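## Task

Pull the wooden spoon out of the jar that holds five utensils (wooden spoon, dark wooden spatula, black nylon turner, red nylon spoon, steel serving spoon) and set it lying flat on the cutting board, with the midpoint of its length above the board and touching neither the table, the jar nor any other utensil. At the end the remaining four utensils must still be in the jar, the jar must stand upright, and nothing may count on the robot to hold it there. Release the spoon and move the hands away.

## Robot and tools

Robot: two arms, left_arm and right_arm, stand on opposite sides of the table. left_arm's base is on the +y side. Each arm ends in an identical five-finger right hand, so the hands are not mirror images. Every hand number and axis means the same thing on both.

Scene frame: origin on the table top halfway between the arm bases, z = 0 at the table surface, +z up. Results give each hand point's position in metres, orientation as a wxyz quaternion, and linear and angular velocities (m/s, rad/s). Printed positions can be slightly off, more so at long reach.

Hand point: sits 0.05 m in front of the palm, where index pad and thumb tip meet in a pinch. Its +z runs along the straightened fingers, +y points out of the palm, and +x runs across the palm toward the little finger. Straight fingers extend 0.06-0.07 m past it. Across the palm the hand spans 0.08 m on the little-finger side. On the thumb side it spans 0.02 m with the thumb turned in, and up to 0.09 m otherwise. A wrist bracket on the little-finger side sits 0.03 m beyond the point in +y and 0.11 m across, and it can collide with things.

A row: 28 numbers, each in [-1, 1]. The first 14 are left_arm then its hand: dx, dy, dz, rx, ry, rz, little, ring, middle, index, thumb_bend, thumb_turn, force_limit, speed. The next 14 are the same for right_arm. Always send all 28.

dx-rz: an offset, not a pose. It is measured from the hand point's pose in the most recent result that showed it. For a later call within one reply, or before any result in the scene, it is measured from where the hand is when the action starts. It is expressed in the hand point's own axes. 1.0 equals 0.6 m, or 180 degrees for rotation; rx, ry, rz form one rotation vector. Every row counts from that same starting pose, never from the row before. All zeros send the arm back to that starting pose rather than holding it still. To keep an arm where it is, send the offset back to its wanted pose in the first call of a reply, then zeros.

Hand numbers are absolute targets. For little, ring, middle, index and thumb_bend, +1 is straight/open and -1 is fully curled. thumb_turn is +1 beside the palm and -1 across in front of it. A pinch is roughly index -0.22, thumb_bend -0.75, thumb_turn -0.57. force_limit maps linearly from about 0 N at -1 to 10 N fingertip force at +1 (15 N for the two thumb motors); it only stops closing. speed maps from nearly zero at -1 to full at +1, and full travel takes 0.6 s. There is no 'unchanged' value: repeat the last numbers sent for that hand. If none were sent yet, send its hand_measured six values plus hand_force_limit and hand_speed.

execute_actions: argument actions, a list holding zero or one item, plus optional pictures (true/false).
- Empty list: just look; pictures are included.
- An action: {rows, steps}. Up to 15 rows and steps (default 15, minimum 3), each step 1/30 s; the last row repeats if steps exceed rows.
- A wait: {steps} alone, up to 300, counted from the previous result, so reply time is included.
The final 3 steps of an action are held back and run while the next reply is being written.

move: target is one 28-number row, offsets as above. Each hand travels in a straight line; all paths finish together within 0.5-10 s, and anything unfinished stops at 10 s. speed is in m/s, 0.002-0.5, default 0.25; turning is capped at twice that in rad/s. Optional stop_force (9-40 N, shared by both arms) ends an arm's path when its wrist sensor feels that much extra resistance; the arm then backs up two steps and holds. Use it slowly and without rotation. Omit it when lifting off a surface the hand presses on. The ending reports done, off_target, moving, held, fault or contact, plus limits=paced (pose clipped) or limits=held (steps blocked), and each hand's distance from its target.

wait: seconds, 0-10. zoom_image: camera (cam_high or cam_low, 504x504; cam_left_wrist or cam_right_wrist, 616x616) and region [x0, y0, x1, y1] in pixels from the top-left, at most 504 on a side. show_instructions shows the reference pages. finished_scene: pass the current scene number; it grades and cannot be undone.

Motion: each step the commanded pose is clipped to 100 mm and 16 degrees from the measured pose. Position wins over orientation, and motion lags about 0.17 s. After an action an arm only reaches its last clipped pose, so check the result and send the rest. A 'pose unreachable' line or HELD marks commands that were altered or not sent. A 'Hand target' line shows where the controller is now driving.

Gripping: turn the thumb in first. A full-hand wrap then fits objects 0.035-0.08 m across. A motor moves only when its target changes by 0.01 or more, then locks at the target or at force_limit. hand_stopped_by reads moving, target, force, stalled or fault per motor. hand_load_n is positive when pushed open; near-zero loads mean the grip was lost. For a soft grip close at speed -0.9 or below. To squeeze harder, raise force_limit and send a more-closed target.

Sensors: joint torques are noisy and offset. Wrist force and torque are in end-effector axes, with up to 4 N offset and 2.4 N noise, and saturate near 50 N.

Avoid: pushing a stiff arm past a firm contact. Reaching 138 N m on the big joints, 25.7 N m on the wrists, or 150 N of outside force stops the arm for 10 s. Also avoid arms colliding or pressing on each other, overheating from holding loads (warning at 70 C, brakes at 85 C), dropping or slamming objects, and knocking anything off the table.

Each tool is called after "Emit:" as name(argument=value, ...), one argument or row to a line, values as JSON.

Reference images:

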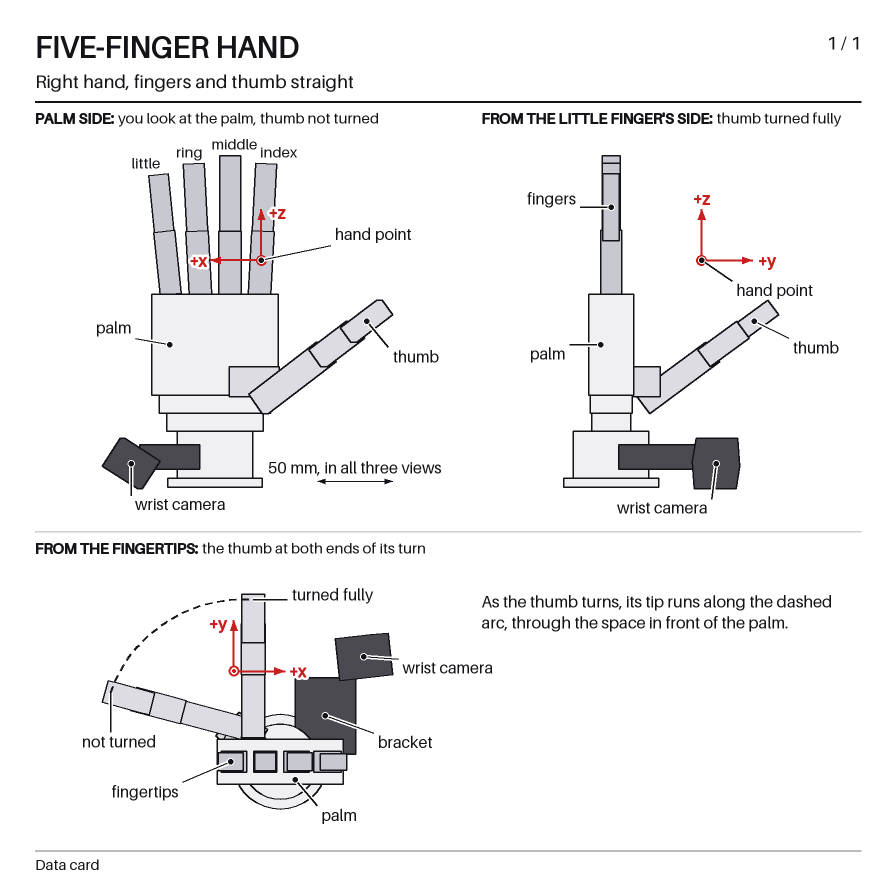

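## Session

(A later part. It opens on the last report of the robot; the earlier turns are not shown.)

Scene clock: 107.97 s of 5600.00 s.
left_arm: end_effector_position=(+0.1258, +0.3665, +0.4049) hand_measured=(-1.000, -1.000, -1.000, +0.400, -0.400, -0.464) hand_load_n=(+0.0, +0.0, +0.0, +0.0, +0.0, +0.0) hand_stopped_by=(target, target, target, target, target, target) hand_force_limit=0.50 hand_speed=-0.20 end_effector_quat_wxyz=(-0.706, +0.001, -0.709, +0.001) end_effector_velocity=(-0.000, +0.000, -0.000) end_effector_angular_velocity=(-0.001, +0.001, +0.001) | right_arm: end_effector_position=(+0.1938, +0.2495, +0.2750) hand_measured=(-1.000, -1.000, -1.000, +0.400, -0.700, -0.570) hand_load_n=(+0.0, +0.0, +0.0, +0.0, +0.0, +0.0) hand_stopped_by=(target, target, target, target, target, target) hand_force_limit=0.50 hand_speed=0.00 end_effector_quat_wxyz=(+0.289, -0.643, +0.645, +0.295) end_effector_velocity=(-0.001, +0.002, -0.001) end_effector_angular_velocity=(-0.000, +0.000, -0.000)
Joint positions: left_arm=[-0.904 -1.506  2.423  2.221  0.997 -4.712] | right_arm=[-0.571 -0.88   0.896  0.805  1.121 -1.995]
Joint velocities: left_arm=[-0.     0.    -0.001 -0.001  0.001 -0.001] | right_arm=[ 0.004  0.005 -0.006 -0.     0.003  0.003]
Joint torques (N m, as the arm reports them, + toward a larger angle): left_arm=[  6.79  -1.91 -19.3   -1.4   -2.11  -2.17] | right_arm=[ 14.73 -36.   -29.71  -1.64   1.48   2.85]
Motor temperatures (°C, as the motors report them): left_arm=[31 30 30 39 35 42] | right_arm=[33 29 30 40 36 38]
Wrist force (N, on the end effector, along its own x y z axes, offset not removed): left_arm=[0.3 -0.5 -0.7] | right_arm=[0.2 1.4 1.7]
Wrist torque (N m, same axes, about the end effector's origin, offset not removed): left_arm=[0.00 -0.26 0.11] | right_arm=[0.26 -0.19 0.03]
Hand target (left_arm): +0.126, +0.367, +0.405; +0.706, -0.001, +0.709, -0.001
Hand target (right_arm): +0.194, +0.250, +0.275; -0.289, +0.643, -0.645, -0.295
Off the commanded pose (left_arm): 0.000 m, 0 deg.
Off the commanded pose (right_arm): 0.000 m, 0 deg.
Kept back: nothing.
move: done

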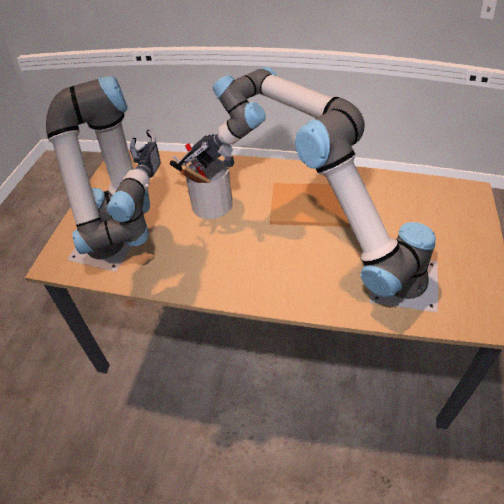

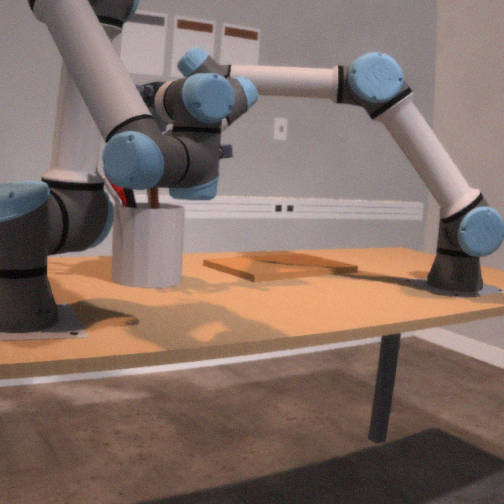

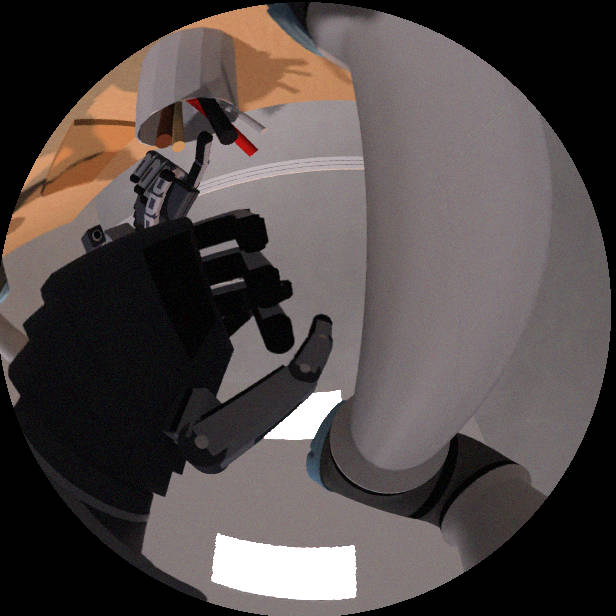

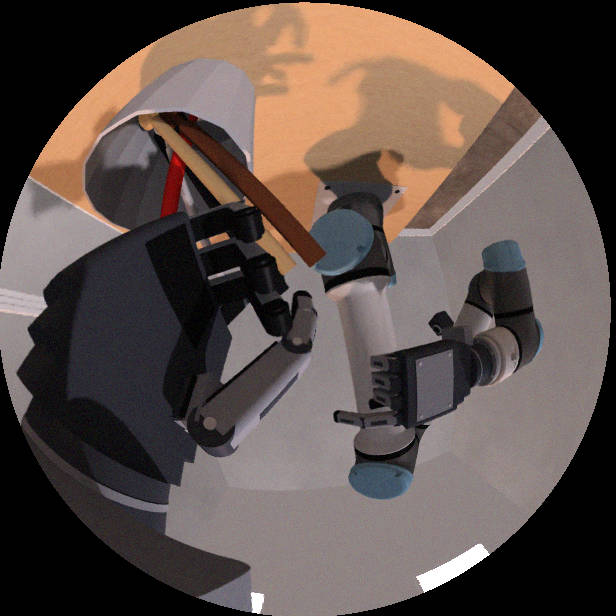

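Emit:
move(
  target=[0,0,0,0,0,0,-1,-1,-1,0.4,-0.4,-0.464,0.5,-0.2, 0.04,0.02,0.03,0,0,0,-1,-1,-1,0.4,-0.7,-0.57,0.5,0],
  speed=0.02,
  stop_force=10,
)

Emit:
zoom_image(
  camera="cam_high",
  region=[130,110,290,230],
)

Scene clock: 110.13 s of 5600.00 s.
left_arm: end_effector_position=(+0.1258, +0.3665, +0.4049) hand_measured=(-1.000, -1.000, -1.000, +0.400, -0.400, -0.464) hand_load_n=(+0.0, +0.0, +0.0, +0.0, +0.0, +0.0) hand_stopped_by=(target, target, target, target, target, target) hand_force_limit=0.50 hand_speed=-0.20 end_effector_quat_wxyz=(-0.706, +0.001, -0.709, +0.001) end_effector_velocity=(-0.000, +0.000, -0.000) end_effector_angular_velocity=(-0.002, +0.002, -0.000) | right_arm: end_effector_position=(+0.1817, +0.2473, +0.2455) hand_measured=(-1.000, -1.000, -1.000, +0.400, -0.700, -0.570) hand_load_n=(+0.0, +0.0, +0.0, +0.0, +0.0, +0.0) hand_stopped_by=(target, target, target, target, target, target) hand_force_limit=0.50 hand_speed=0.00 end_effector_quat_wxyz=(+0.289, -0.643, +0.645, +0.295) end_effector_velocity=(-0.001, -0.000, -0.002) end_effector_angular_velocity=(+0.001, -0.000, -0.000)
Joint positions: left_arm=[-0.904 -1.506  2.423  2.221  0.997 -4.712] | right_arm=[-0.556 -0.896  0.996  0.715  1.132 -1.983]
Joint velocities: left_arm=[-0.    -0.    -0.    -0.001  0.    -0.001] | right_arm=[ 0.    -0.001  0.009 -0.008  0.     0.001]
Joint torques (N m, as the arm reports them, + toward a larger angle): left_arm=[  6.77  -1.42 -19.68  -1.43  -2.12  -2.15] | right_arm=[ 14.96 -55.52  -9.1   -1.36   1.37   2.72]
Motor temperatures (°C, as the motors report them): left_arm=[31 30 30 39 35 42] | right_arm=[33 29 30 40 36 38]
Wrist force (N, on the end effector, along its own x y z axes, offset not removed): left_arm=[-0.6 -1.5 0.5] | right_arm=[0.8 1.3 0.6]
Wrist torque (N m, same axes, about the end effector's origin, offset not removed): left_arm=[-0.21 -0.21 0.01] | right_arm=[0.29 -0.40 0.00]
Hand target (left_arm): +0.126, +0.367, +0.405; +0.706, -0.001, +0.709, -0.001
Hand target (right_arm): +0.182, +0.247, +0.245; -0.289, +0.643, -0.645, -0.295
Off the commanded pose (left_arm): 0.000 m, 0 deg.
Off the commanded pose (right_arm): 0.000 m, 0 deg.
Kept back: nothing.
move: done

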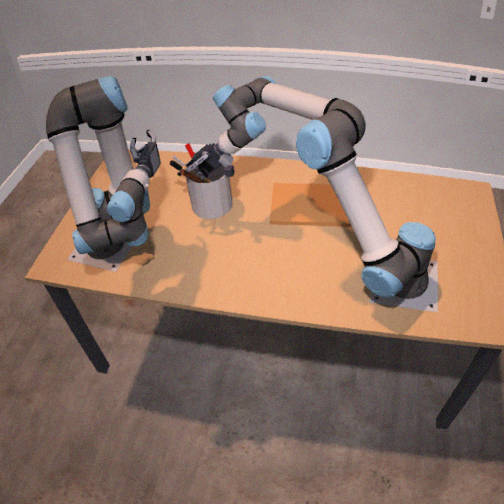

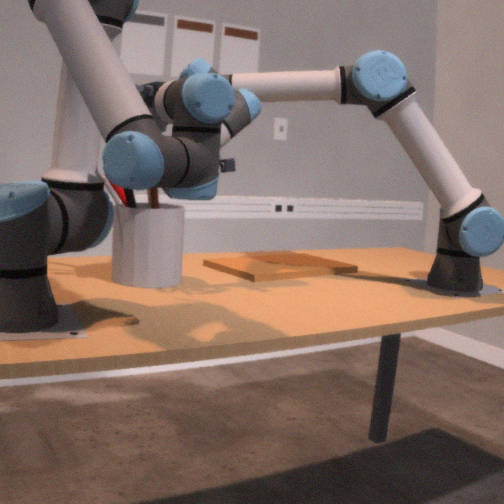

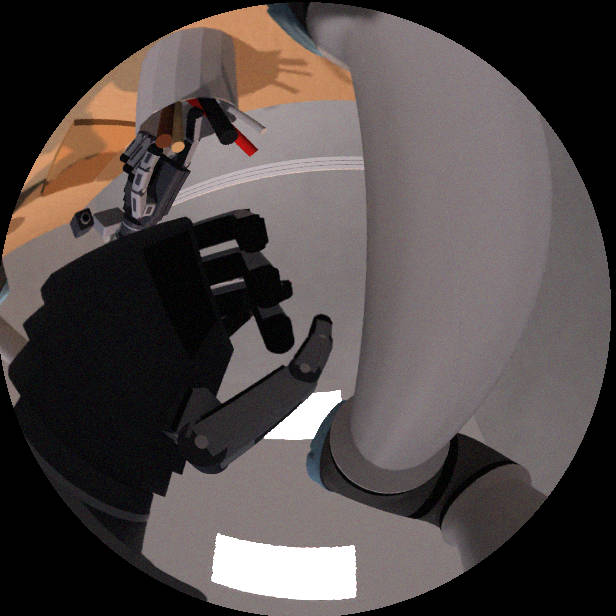

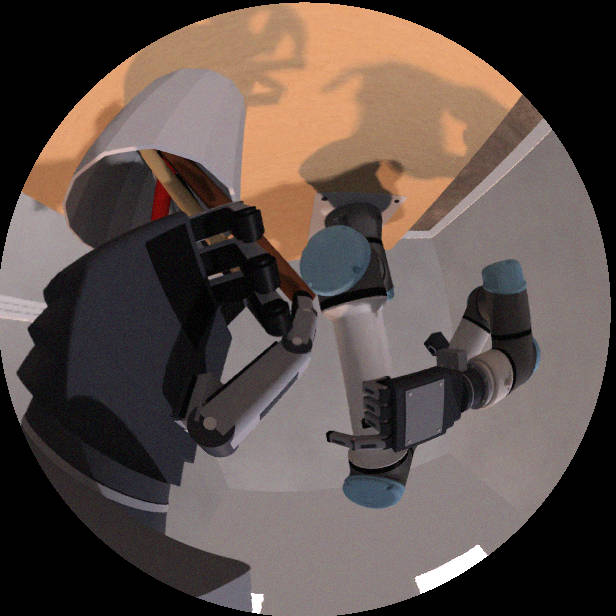

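Region (130, 110, 290, 230) of cam_high's 504x504 image, scaled by 3.150, with more detail than that image has; it fills the top 378 rows of this view, and the rest is white.

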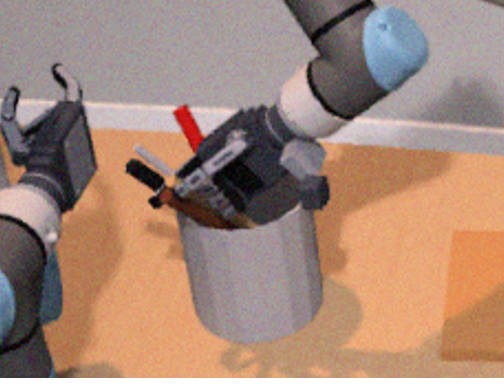

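Emit:
execute_actions(
  actions=[
    {"rows":[[0,0,0,0,0,0,-1,-1,-1,0.4,-0.4,-0.464,0.5,-0.2,0,0,0,0,0,0,-1,-1,-1,-0.3,-0.78,-0.57,0.2,-0.5]],"steps":15},
  ],
)

Emit:
execute_actions(
  actions=[
    {"steps":30},
  ],
  pictures=true,
)

Scene clock: 110.63 s of 5600.00 s.
left_arm: end_effector_position=(+0.1258, +0.3665, +0.4049) hand_measured=(-1.000, -1.000, -1.000, +0.400, -0.400, -0.464) hand_load_n=(+0.0, +0.0, +0.0, +0.0, +0.0, +0.0) hand_stopped_by=(target, target, target, target, target, target) hand_force_limit=0.50 hand_speed=-0.20 end_effector_quat_wxyz=(-0.706, +0.001, -0.709, +0.001) end_effector_velocity=(-0.000, +0.000, +0.000) end_effector_angular_velocity=(+0.001, -0.001, -0.000) | right_arm: end_effector_position=(+0.1816, +0.2473, +0.2455) hand_measured=(-1.000, -1.000, -1.000, +0.152, -0.780, -0.570) hand_load_n=(+0.0, +0.0, +0.0, +0.0, +0.0, +0.0) hand_stopped_by=(target, target, target, moving, target, target) hand_force_limit=0.20 hand_speed=-0.50 end_effector_quat_wxyz=(+0.289, -0.643, +0.645, +0.295) end_effector_velocity=(+0.001, -0.000, -0.000) end_effector_angular_velocity=(-0.001, -0.000, -0.001)
Joint positions: left_arm=[-0.904 -1.506  2.423  2.221  0.997 -4.712] | right_arm=[-0.556 -0.896  0.997  0.715  1.132 -1.983]
Joint velocities: left_arm=[-0.001  0.     0.     0.     0.001  0.001] | right_arm=[-0.001  0.001 -0.001  0.001  0.    -0.001]
Joint torques (N m, as the arm reports them, + toward a larger angle): left_arm=[  6.84  -1.39 -19.52  -1.42  -2.16  -2.24] | right_arm=[  6.17 -40.8  -30.51   3.83  -0.23   0.69]
Motor temperatures (°C, as the motors report them): left_arm=[31 30 30 39 35 42] | right_arm=[33 29 30 40 36 38]
Wrist force (N, on the end effector, along its own x y z axes, offset not removed): left_arm=[-0.7 -0.8 1.3] | right_arm=[1.2 1.2 3.6]
Wrist torque (N m, same axes, about the end effector's origin, offset not removed): left_arm=[-0.20 -0.22 -0.09] | right_arm=[0.08 -0.42 0.05]
Steps of this call (steps 1 to 3: nothing new was sent; steps 4 to 15: the first 12 steps of this action). Readings (end_effector_position | what the end effector reports):
4: left_arm (+0.1258, +0.3665, +0.4049) | right_arm (+0.1816, +0.2472, +0.2453) | left_arm hand_measured=(-1.000, -1.000, -1.000, +0.400, -0.400, -0.464) hand_load_n=(+0.0, +0.0, +0.0, +0.0, +0.0, +0.0) hand_stopped_by=(target, target, target, target, target, target) hand_force_limit=0.50 hand_speed=-0.20 | right_arm hand_measured=(-1.000, -1.000, -1.000, +0.400, -0.700, -0.570) hand_load_n=(+0.0, +0.0, +0.0, +0.0, +0.0, +0.0) hand_stopped_by=(target, target, target, moving, moving, target) hand_force_limit=0.20 hand_speed=-0.50
5: left_arm (+0.1258, +0.3665, +0.4049) | right_arm (+0.1816, +0.2472, +0.2453) | left_arm hand_measured=(-1.000, -1.000, -1.000, +0.400, -0.400, -0.464) hand_load_n=(+0.0, +0.0, +0.0, +0.0, +0.0, +0.0) hand_stopped_by=(target, target, target, target, target, target) hand_force_limit=0.50 hand_speed=-0.20 | right_arm hand_measured=(-1.000, -1.000, -1.000, +0.400, -0.700, -0.570) hand_load_n=(+0.0, +0.0, +0.0, +0.0, +0.0, +0.0) hand_stopped_by=(target, target, target, moving, moving, target) hand_force_limit=0.20 hand_speed=-0.50
7: left_arm (+0.1258, +0.3665, +0.4049) | right_arm (+0.1816, +0.2472, +0.2453) | left_arm hand_measured=(-1.000, -1.000, -1.000, +0.400, -0.400, -0.464) hand_load_n=(+0.0, +0.0, +0.0, +0.0, +0.0, +0.0) hand_stopped_by=(target, target, target, target, target, target) hand_force_limit=0.50 hand_speed=-0.20 | right_arm hand_measured=(-1.000, -1.000, -1.000, +0.374, -0.716, -0.570) hand_load_n=(+0.0, +0.0, +0.0, +0.0, +0.0, +0.0) hand_stopped_by=(target, target, target, moving, moving, target) hand_force_limit=0.20 hand_speed=-0.50
11: left_arm (+0.1258, +0.3665, +0.4049) | right_arm (+0.1816, +0.2473, +0.2454) | left_arm hand_measured=(-1.000, -1.000, -1.000, +0.400, -0.400, -0.464) hand_load_n=(+0.0, +0.0, +0.0, +0.0, +0.0, +0.0) hand_stopped_by=(target, target, target, target, target, target) hand_force_limit=0.50 hand_speed=-0.20 | right_arm hand_measured=(-1.000, -1.000, -1.000, +0.264, -0.780, -0.570) hand_load_n=(+0.0, +0.0, +0.0, +0.0, +0.0, +0.0) hand_stopped_by=(target, target, target, moving, moving, target) hand_force_limit=0.20 hand_speed=-0.50
15: the state above

Scene clock: 111.63 s of 5600.00 s.
left_arm: end_effector_position=(+0.1258, +0.3665, +0.4049) hand_measured=(-1.000, -1.000, -1.000, +0.400, -0.400, -0.464) hand_load_n=(+0.0, +0.0, +0.0, +0.0, +0.0, +0.0) hand_stopped_by=(target, target, target, target, target, target) hand_force_limit=0.50 hand_speed=-0.20 end_effector_quat_wxyz=(-0.706, +0.001, -0.709, +0.001) end_effector_velocity=(-0.000, -0.000, +0.000) end_effector_angular_velocity=(+0.002, -0.001, -0.001) | right_arm: end_effector_position=(+0.1816, +0.2473, +0.2455) hand_measured=(-1.000, -1.000, -1.000, +0.072, -0.778, -0.570) hand_load_n=(+0.0, +0.0, +0.0, +6.0, +2.0, -1.0) hand_stopped_by=(target, target, target, force, target, target) hand_force_limit=0.20 hand_speed=-0.50 end_effector_quat_wxyz=(+0.289, -0.643, +0.645, +0.295) end_effector_velocity=(+0.001, -0.000, +0.000) end_effector_angular_velocity=(+0.000, -0.001, -0.001)
Joint positions: left_arm=[-0.904 -1.506  2.423  2.221  0.997 -4.712] | right_arm=[-0.556 -0.896  0.996  0.715  1.132 -1.983]
Joint velocities: left_arm=[-0.     0.     0.     0.    -0.001  0.001] | right_arm=[-0.001 -0.    -0.    -0.     0.001  0.   ]
Joint torques (N m, as the arm reports them, + toward a larger angle): left_arm=[  7.04  -1.5  -19.6   -1.43  -2.04  -2.16] | right_arm=[-12.93 -35.57 -28.66   3.9   -2.41  -2.39]
Motor temperatures (°C, as the motors report them): left_arm=[31 30 30 39 35 42] | right_arm=[33 29 30 40 36 38]
Wrist force (N, on the end effector, along its own x y z axes, offset not removed): left_arm=[0.5 -0.6 -0.1] | right_arm=[-0.4 0.8 2.3]
Wrist torque (N m, same axes, about the end effector's origin, offset not removed): left_arm=[-0.09 -0.29 0.13] | right_arm=[0.22 -0.40 -0.06]
Hand target (left_arm): +0.126, +0.367, +0.405; +0.706, -0.001, +0.709, -0.001
Hand target (right_arm): +0.182, +0.247, +0.245; -0.289, +0.643, -0.645, -0.295
Off the commanded pose (left_arm): 0.000 m, 0 deg.
Off the commanded pose (right_arm): 0.000 m, 0 deg.
Kept back: nothing.
Steps of this call (steps 1 to 3: the last 3 steps of your previous action; steps 4 to 30: nothing new was sent). Readings (end_effector_position | what the end effector reports):
1: left_arm (+0.1258, +0.3665, +0.4049) | right_arm (+0.1816, +0.2473, +0.2455) | left_arm hand_measured=(-1.000, -1.000, -1.000, +0.400, -0.400, -0.464) hand_load_n=(+0.0, +0.0, +0.0, +0.0, +0.0, +0.0) hand_stopped_by=(target, target, target, target, target, target) hand_force_limit=0.50 hand_speed=-0.20 | right_arm hand_measured=(-1.000, -1.000, -1.000, +0.124, -0.780, -0.570) hand_load_n=(+0.0, +0.0, +0.0, +0.0, +0.0, +0.0) hand_stopped_by=(target, target, target, moving, target, target) hand_force_limit=0.20 hand_speed=-0.50
2: left_arm (+0.1258, +0.3665, +0.4049) | right_arm (+0.1816, +0.2473, +0.2455) | left_arm hand_measured=(-1.000, -1.000, -1.000, +0.400, -0.400, -0.464) hand_load_n=(+0.0, +0.0, +0.0, +0.0, +0.0, +0.0) hand_stopped_by=(target, target, target, target, target, target) hand_force_limit=0.50 hand_speed=-0.20 | right_arm hand_measured=(-1.000, -1.000, -1.000, +0.098, -0.780, -0.570) hand_load_n=(+0.0, +0.0, +0.0, +1.0, +0.0, +0.0) hand_stopped_by=(target, target, target, moving, target, target) hand_force_limit=0.20 hand_speed=-0.50
4: left_arm (+0.1258, +0.3665, +0.4049) | right_arm (+0.1816, +0.2473, +0.2456) | left_arm hand_measured=(-1.000, -1.000, -1.000, +0.400, -0.400, -0.464) hand_load_n=(+0.0, +0.0, +0.0, +0.0, +0.0, +0.0) hand_stopped_by=(target, target, target, target, target, target) hand_force_limit=0.50 hand_speed=-0.20 | right_arm hand_measured=(-1.000, -1.000, -1.000, +0.072, -0.778, -0.570) hand_load_n=(+0.0, +0.0, +0.0, +6.0, +2.0, -1.0) hand_stopped_by=(target, target, target, force, target, target) hand_force_limit=0.20 hand_speed=-0.50
8: left_arm (+0.1258, +0.3665, +0.4049) | right_arm (+0.1816, +0.2473, +0.2455) | left_arm hand_measured=(-1.000, -1.000, -1.000, +0.400, -0.400, -0.464) hand_load_n=(+0.0, +0.0, +0.0, +0.0, +0.0, +0.0) hand_stopped_by=(target, target, target, target, target, target) hand_force_limit=0.50 hand_speed=-0.20 | right_arm hand_measured=(-1.000, -1.000, -1.000, +0.072, -0.778, -0.570) hand_load_n=(+0.0, +0.0, +0.0, +6.0, +2.0, -1.0) hand_stopped_by=(target, target, target, force, target, target) hand_force_limit=0.20 hand_speed=-0.50
30: the state above

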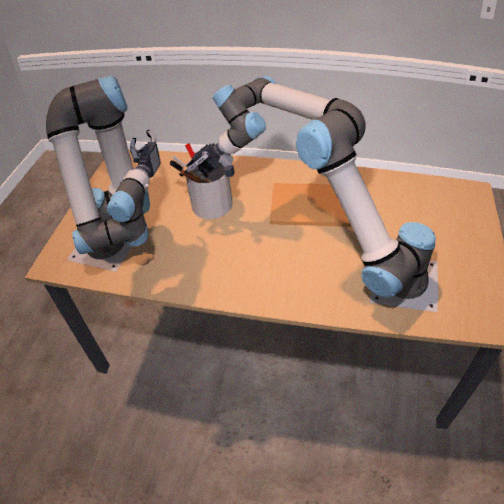

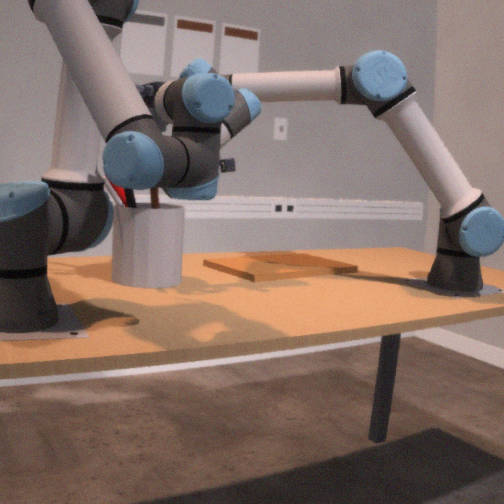

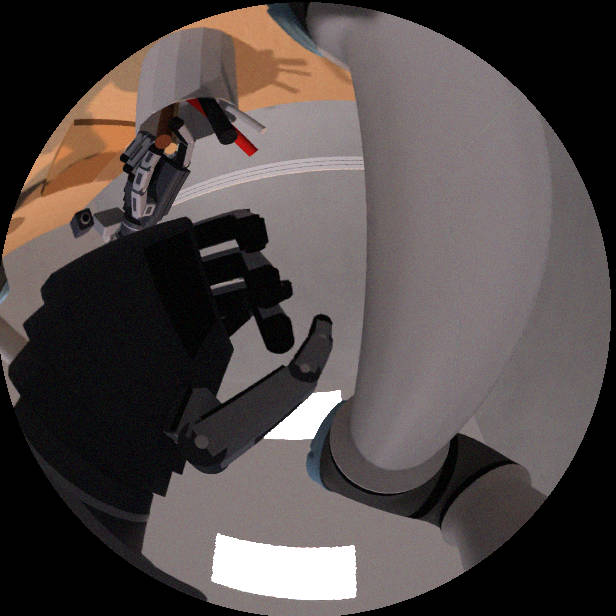

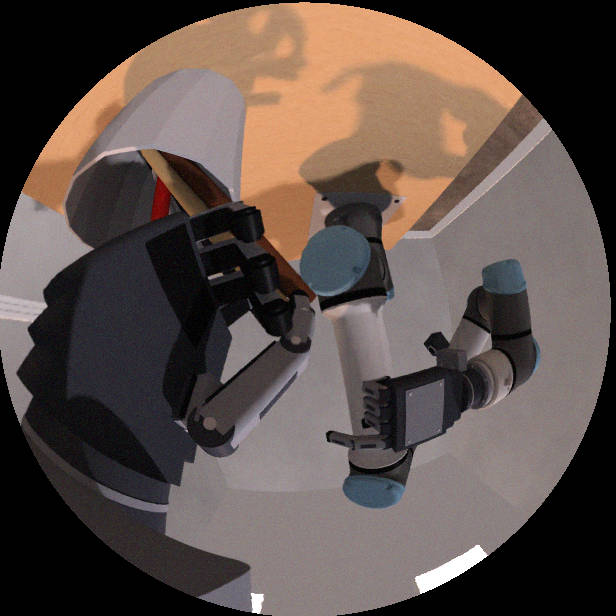

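Emit:
execute_actions(
  actions=[
    {"rows":[[0,0,0,0,0,0,-1,-1,-1,0.4,-0.4,-0.464,0.5,-0.2,0,0,0,0,0,0,-1,-1,-1,-0.35,-0.85,-0.57,0.9,-0.5]],"steps":15},
  ],
)

Emit:
move(
  target=[0,0,0,0,0,0,-1,-1,-1,0.4,-0.4,-0.464,0.5,-0.2,-0.08,0,-0.055,0,0,0,-1,-1,-1,-0.35,-0.85,-0.57,0.9,-0.5],
  speed=0.04,
)

Scene clock: 112.13 s of 5600.00 s.
left_arm: end_effector_position=(+0.1258, +0.3665, +0.4049) hand_measured=(-1.000, -1.000, -1.000, +0.400, -0.400, -0.464) hand_load_n=(+0.0, +0.0, +0.0, +0.0, +0.0, +0.0) hand_stopped_by=(target, target, target, target, target, target) hand_force_limit=0.50 hand_speed=-0.20 end_effector_quat_wxyz=(-0.706, +0.001, -0.709, +0.001) end_effector_velocity=(+0.000, +0.000, +0.000) end_effector_angular_velocity=(+0.001, +0.000, +0.001) | right_arm: end_effector_position=(+0.1816, +0.2473, +0.2455) hand_measured=(-1.000, -1.000, -1.000, +0.054, -0.840, -0.570) hand_load_n=(+0.0, +0.0, +0.0, +9.0, +5.0, +0.0) hand_stopped_by=(target, target, target, force, stalled, target) hand_force_limit=0.90 hand_speed=-0.50 end_effector_quat_wxyz=(+0.289, -0.643, +0.645, +0.295) end_effector_velocity=(-0.001, +0.000, +0.000) end_effector_angular_velocity=(+0.001, -0.001, +0.001)
Joint positions: left_arm=[-0.904 -1.506  2.423  2.221  0.997 -4.712] | right_arm=[-0.556 -0.896  0.996  0.715  1.132 -1.983]
Joint velocities: left_arm=[ 0.    -0.001 -0.     0.001  0.001  0.001] | right_arm=[ 0.001 -0.001 -0.    -0.     0.    -0.   ]
Joint torques (N m, as the arm reports them, + toward a larger angle): left_arm=[  7.    -1.59 -19.36  -1.35  -2.1   -2.28] | right_arm=[ -9.68 -36.32 -28.34   3.83  -1.75  -2.28]
Motor temperatures (°C, as the motors report them): left_arm=[31 30 30 39 35 42] | right_arm=[33 29 30 40 36 38]
Wrist force (N, on the end effector, along its own x y z axes, offset not removed): left_arm=[0.1 -1.3 2.2] | right_arm=[-1.4 1.8 1.9]
Wrist torque (N m, same axes, about the end effector's origin, offset not removed): left_arm=[-0.32 -0.31 0.07] | right_arm=[0.33 -0.40 0.02]
Steps of this call (steps 1 to 3: nothing new was sent; steps 4 to 15: the first 12 steps of this action). Readings (end_effector_position | what the end effector reports):
4: left_arm (+0.1258, +0.3665, +0.4049) | right_arm (+0.1816, +0.2473, +0.2455) | left_arm hand_measured=(-1.000, -1.000, -1.000, +0.400, -0.400, -0.464) hand_load_n=(+0.0, +0.0, +0.0, +0.0, +0.0, +0.0) hand_stopped_by=(target, target, target, target, target, target) hand_force_limit=0.50 hand_speed=-0.20 | right_arm hand_measured=(-1.000, -1.000, -1.000, +0.072, -0.778, -0.570) hand_load_n=(+0.0, +0.0, +0.0, +6.0, +2.0, -1.0) hand_stopped_by=(target, target, target, moving, moving, target) hand_force_limit=0.90 hand_speed=-0.50
5: left_arm (+0.1258, +0.3665, +0.4049) | right_arm (+0.1816, +0.2473, +0.2455) | left_arm hand_measured=(-1.000, -1.000, -1.000, +0.400, -0.400, -0.464) hand_load_n=(+0.0, +0.0, +0.0, +0.0, +0.0, +0.0) hand_stopped_by=(target, target, target, target, target, target) hand_force_limit=0.50 hand_speed=-0.20 | right_arm hand_measured=(-1.000, -1.000, -1.000, +0.072, -0.778, -0.570) hand_load_n=(+0.0, +0.0, +0.0, +6.0, +2.0, -1.0) hand_stopped_by=(target, target, target, moving, moving, target) hand_force_limit=0.90 hand_speed=-0.50
7: left_arm (+0.1258, +0.3665, +0.4049) | right_arm (+0.1816, +0.2473, +0.2455) | left_arm hand_measured=(-1.000, -1.000, -1.000, +0.400, -0.400, -0.464) hand_load_n=(+0.0, +0.0, +0.0, +0.0, +0.0, +0.0) hand_stopped_by=(target, target, target, target, target, target) hand_force_limit=0.50 hand_speed=-0.20 | right_arm hand_measured=(-1.000, -1.000, -1.000, +0.054, -0.790, -0.570) hand_load_n=(+0.0, +0.0, +0.0, +11.0, +5.0, -1.5) hand_stopped_by=(target, target, target, force, moving, target) hand_force_limit=0.90 hand_speed=-0.50
11: left_arm (+0.1258, +0.3665, +0.4049) | right_arm (+0.1816, +0.2473, +0.2455) | left_arm hand_measured=(-1.000, -1.000, -1.000, +0.400, -0.400, -0.464) hand_load_n=(+0.0, +0.0, +0.0, +0.0, +0.0, +0.0) hand_stopped_by=(target, target, target, target, target, target) hand_force_limit=0.50 hand_speed=-0.20 | right_arm hand_measured=(-1.000, -1.000, -1.000, +0.054, -0.844, -0.570) hand_load_n=(+0.0, +0.0, +0.0, +9.0, +5.5, +0.0) hand_stopped_by=(target, target, target, force, moving, target) hand_force_limit=0.90 hand_speed=-0.50
15: the state above

Scene clock: 114.27 s of 5600.00 s.
left_arm: end_effector_position=(+0.1258, +0.3665, +0.4049) hand_measured=(-1.000, -1.000, -1.000, +0.400, -0.400, -0.464) hand_load_n=(+0.0, +0.0, +0.0, +0.0, +0.0, +0.0) hand_stopped_by=(target, target, target, target, target, target) hand_force_limit=0.50 hand_speed=-0.20 end_effector_quat_wxyz=(-0.706, +0.001, -0.709, +0.001) end_effector_velocity=(+0.000, +0.000, -0.000) end_effector_angular_velocity=(-0.002, +0.001, -0.000) | right_arm: end_effector_position=(+0.1821, +0.2540, +0.3030) hand_measured=(-1.000, -1.000, -1.000, +0.054, -0.844, -0.570) hand_load_n=(+0.0, +0.0, +0.0, +6.0, -0.5, -2.0) hand_stopped_by=(target, target, target, force, stalled, target) hand_force_limit=0.90 hand_speed=-0.50 end_effector_quat_wxyz=(+0.289, -0.643, +0.645, +0.295) end_effector_velocity=(+0.001, +0.000, +0.002) end_effector_angular_velocity=(-0.001, -0.000, +0.000)
Joint positions: left_arm=[-0.904 -1.506  2.423  2.221  0.997 -4.712] | right_arm=[-0.55  -0.88   0.823  0.871  1.136 -1.979]
Joint velocities: left_arm=[-0.    -0.001 -0.    -0.001 -0.    -0.001] | right_arm=[-0.     0.003 -0.011  0.009 -0.    -0.001]
Joint torques (N m, as the arm reports them, + toward a larger angle): left_arm=[  6.31  -1.84 -19.53  -1.38  -2.13  -2.26] | right_arm=[ 14.24 -36.95 -30.36   3.86   1.31   1.01]
Motor temperatures (°C, as the motors report them): left_arm=[31 30 30 39 35 42] | right_arm=[33 29 30 40 36 38]
Wrist force (N, on the end effector, along its own x y z axes, offset not removed): left_arm=[-0.1 0.1 1.0] | right_arm=[2.3 1.6 3.9]
Wrist torque (N m, same axes, about the end effector's origin, offset not removed): left_arm=[-0.01 -0.29 0.11] | right_arm=[0.10 -0.71 0.03]
Hand target (left_arm): +0.126, +0.367, +0.405; +0.706, -0.001, +0.709, -0.001
Hand target (right_arm): +0.182, +0.254, +0.303; -0.289, +0.643, -0.645, -0.295
Off your previous action's commanded pose (left_arm): 0.000 m, 0 deg at its last step (step 3 of this call).
Off your previous action's commanded pose (right_arm): 0.000 m, 0 deg at its last step (step 3 of this call).
Off the commanded pose (left_arm): 0.000 m, 0 deg.
Off the commanded pose (right_arm): 0.000 m, 0 deg.
Kept back: nothing.
move: done

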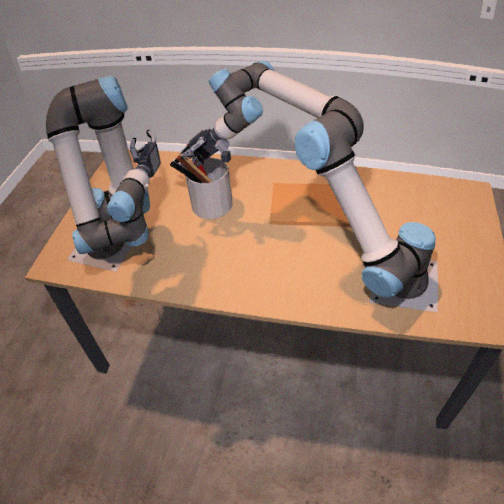

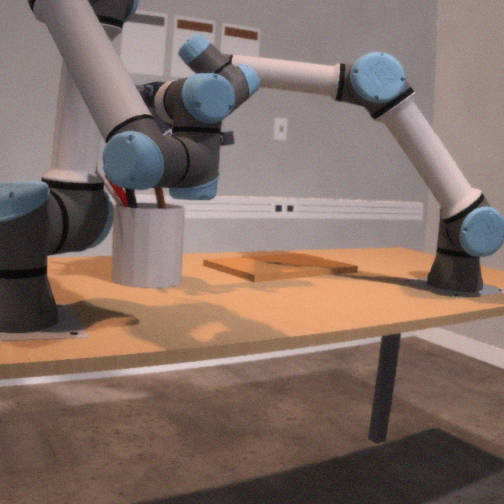

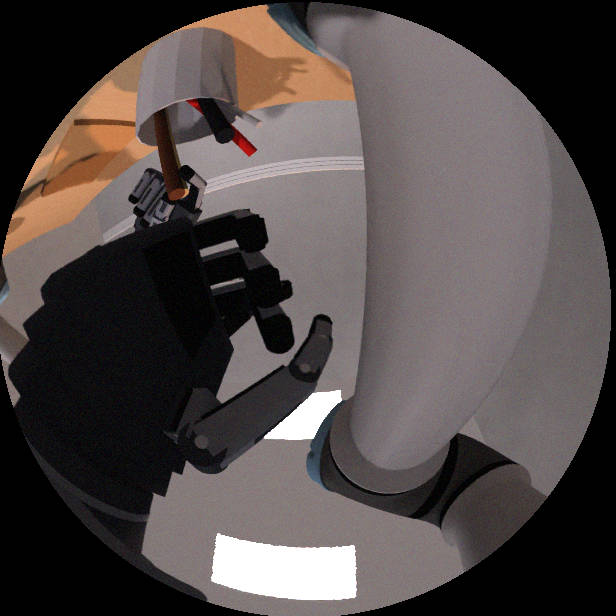

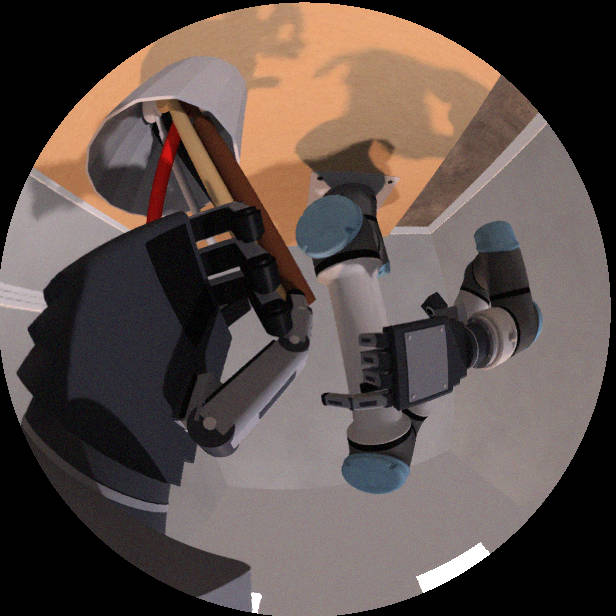

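Emit:
move(
  target=[0,0,0,0,0,0,-1,-1,-1,0.4,-0.4,-0.464,0.5,-0.2,-0.08,-0.04,-0.055,0,0,0,-1,-1,-1,-0.35,-0.85,-0.57,0.9,-0.5],
  speed=0.04,
)

Scene clock: 116.50 s of 5600.00 s.
left_arm: end_effector_position=(+0.1258, +0.3665, +0.4049) hand_measured=(-1.000, -1.000, -1.000, +0.400, -0.400, -0.464) hand_load_n=(+0.0, +0.0, +0.0, +0.0, +0.0, +0.0) hand_stopped_by=(target, target, target, target, target, target) hand_force_limit=0.50 hand_speed=-0.20 end_effector_quat_wxyz=(-0.706, +0.001, -0.709, +0.001) end_effector_velocity=(+0.000, +0.000, -0.000) end_effector_angular_velocity=(+0.001, +0.000, +0.001) | right_arm: end_effector_position=(+0.2065, +0.2608, +0.3604) hand_measured=(-1.000, -1.000, -1.000, +0.054, -0.844, -0.570) hand_load_n=(+0.0, +0.0, +0.0, +5.0, +0.0, -1.5) hand_stopped_by=(target, target, target, force, stalled, target) hand_force_limit=0.90 hand_speed=-0.50 end_effector_quat_wxyz=(+0.289, -0.643, +0.645, +0.295) end_effector_velocity=(+0.000, +0.001, +0.002) end_effector_angular_velocity=(-0.003, -0.001, +0.004)
Joint positions: left_arm=[-0.904 -1.506  2.423  2.221  0.997 -4.712] | right_arm=[-0.577 -0.783  0.507  1.098  1.117 -2.   ]
Joint velocities: left_arm=[ 0.001  0.    -0.    -0.     0.     0.001] | right_arm=[-0.     0.013 -0.03   0.021 -0.001 -0.005]
Joint torques (N m, as the arm reports them, + toward a larger angle): left_arm=[  6.8   -1.41 -19.3   -1.44  -2.1   -2.17] | right_arm=[-13.85 -40.29 -27.66   3.74  -2.44  -2.61]
Motor temperatures (°C, as the motors report them): left_arm=[31 30 30 39 35 42] | right_arm=[33 29 30 40 36 38]
Wrist force (N, on the end effector, along its own x y z axes, offset not removed): left_arm=[0.2 -2.0 0.3] | right_arm=[0.3 3.0 3.1]
Wrist torque (N m, same axes, about the end effector's origin, offset not removed): left_arm=[-0.23 -0.29 0.06] | right_arm=[0.51 -0.26 0.01]
Hand target (left_arm): +0.126, +0.367, +0.405; +0.706, -0.001, +0.709, -0.001
Hand target (right_arm): +0.207, +0.261, +0.361; -0.289, +0.643, -0.645, -0.295
Off the commanded pose (left_arm): 0.000 m, 0 deg.
Off the commanded pose (right_arm): 0.000 m, 0 deg.
Kept back: nothing.
move: done

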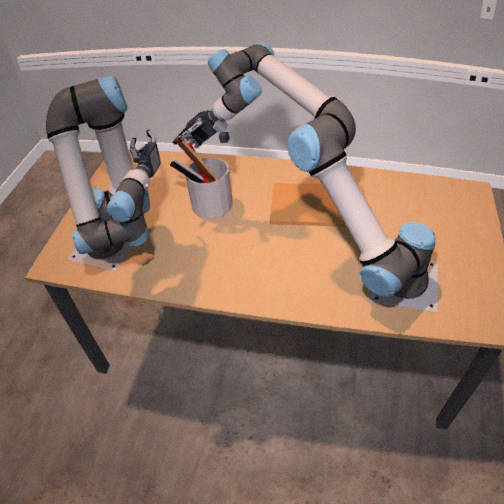

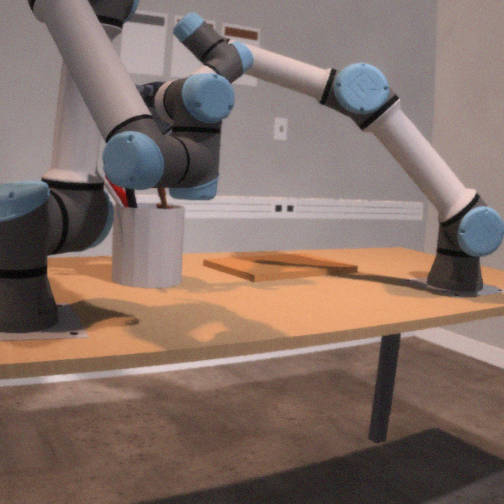

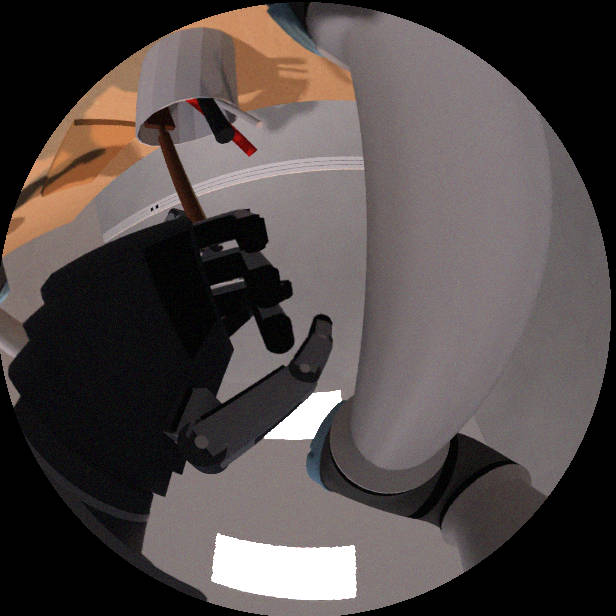

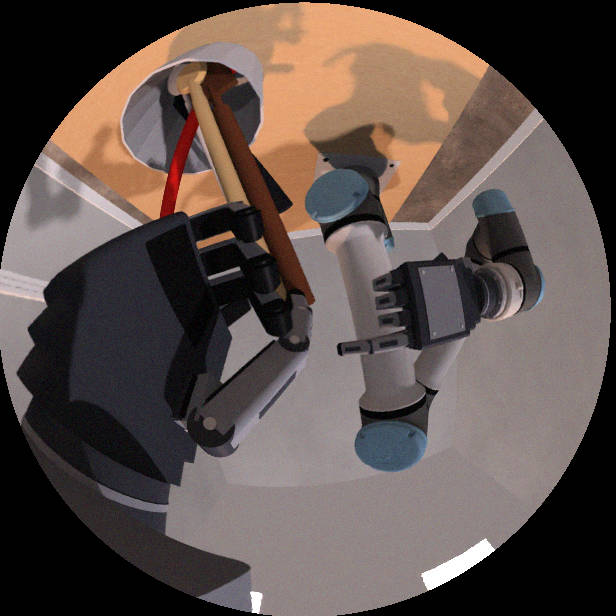

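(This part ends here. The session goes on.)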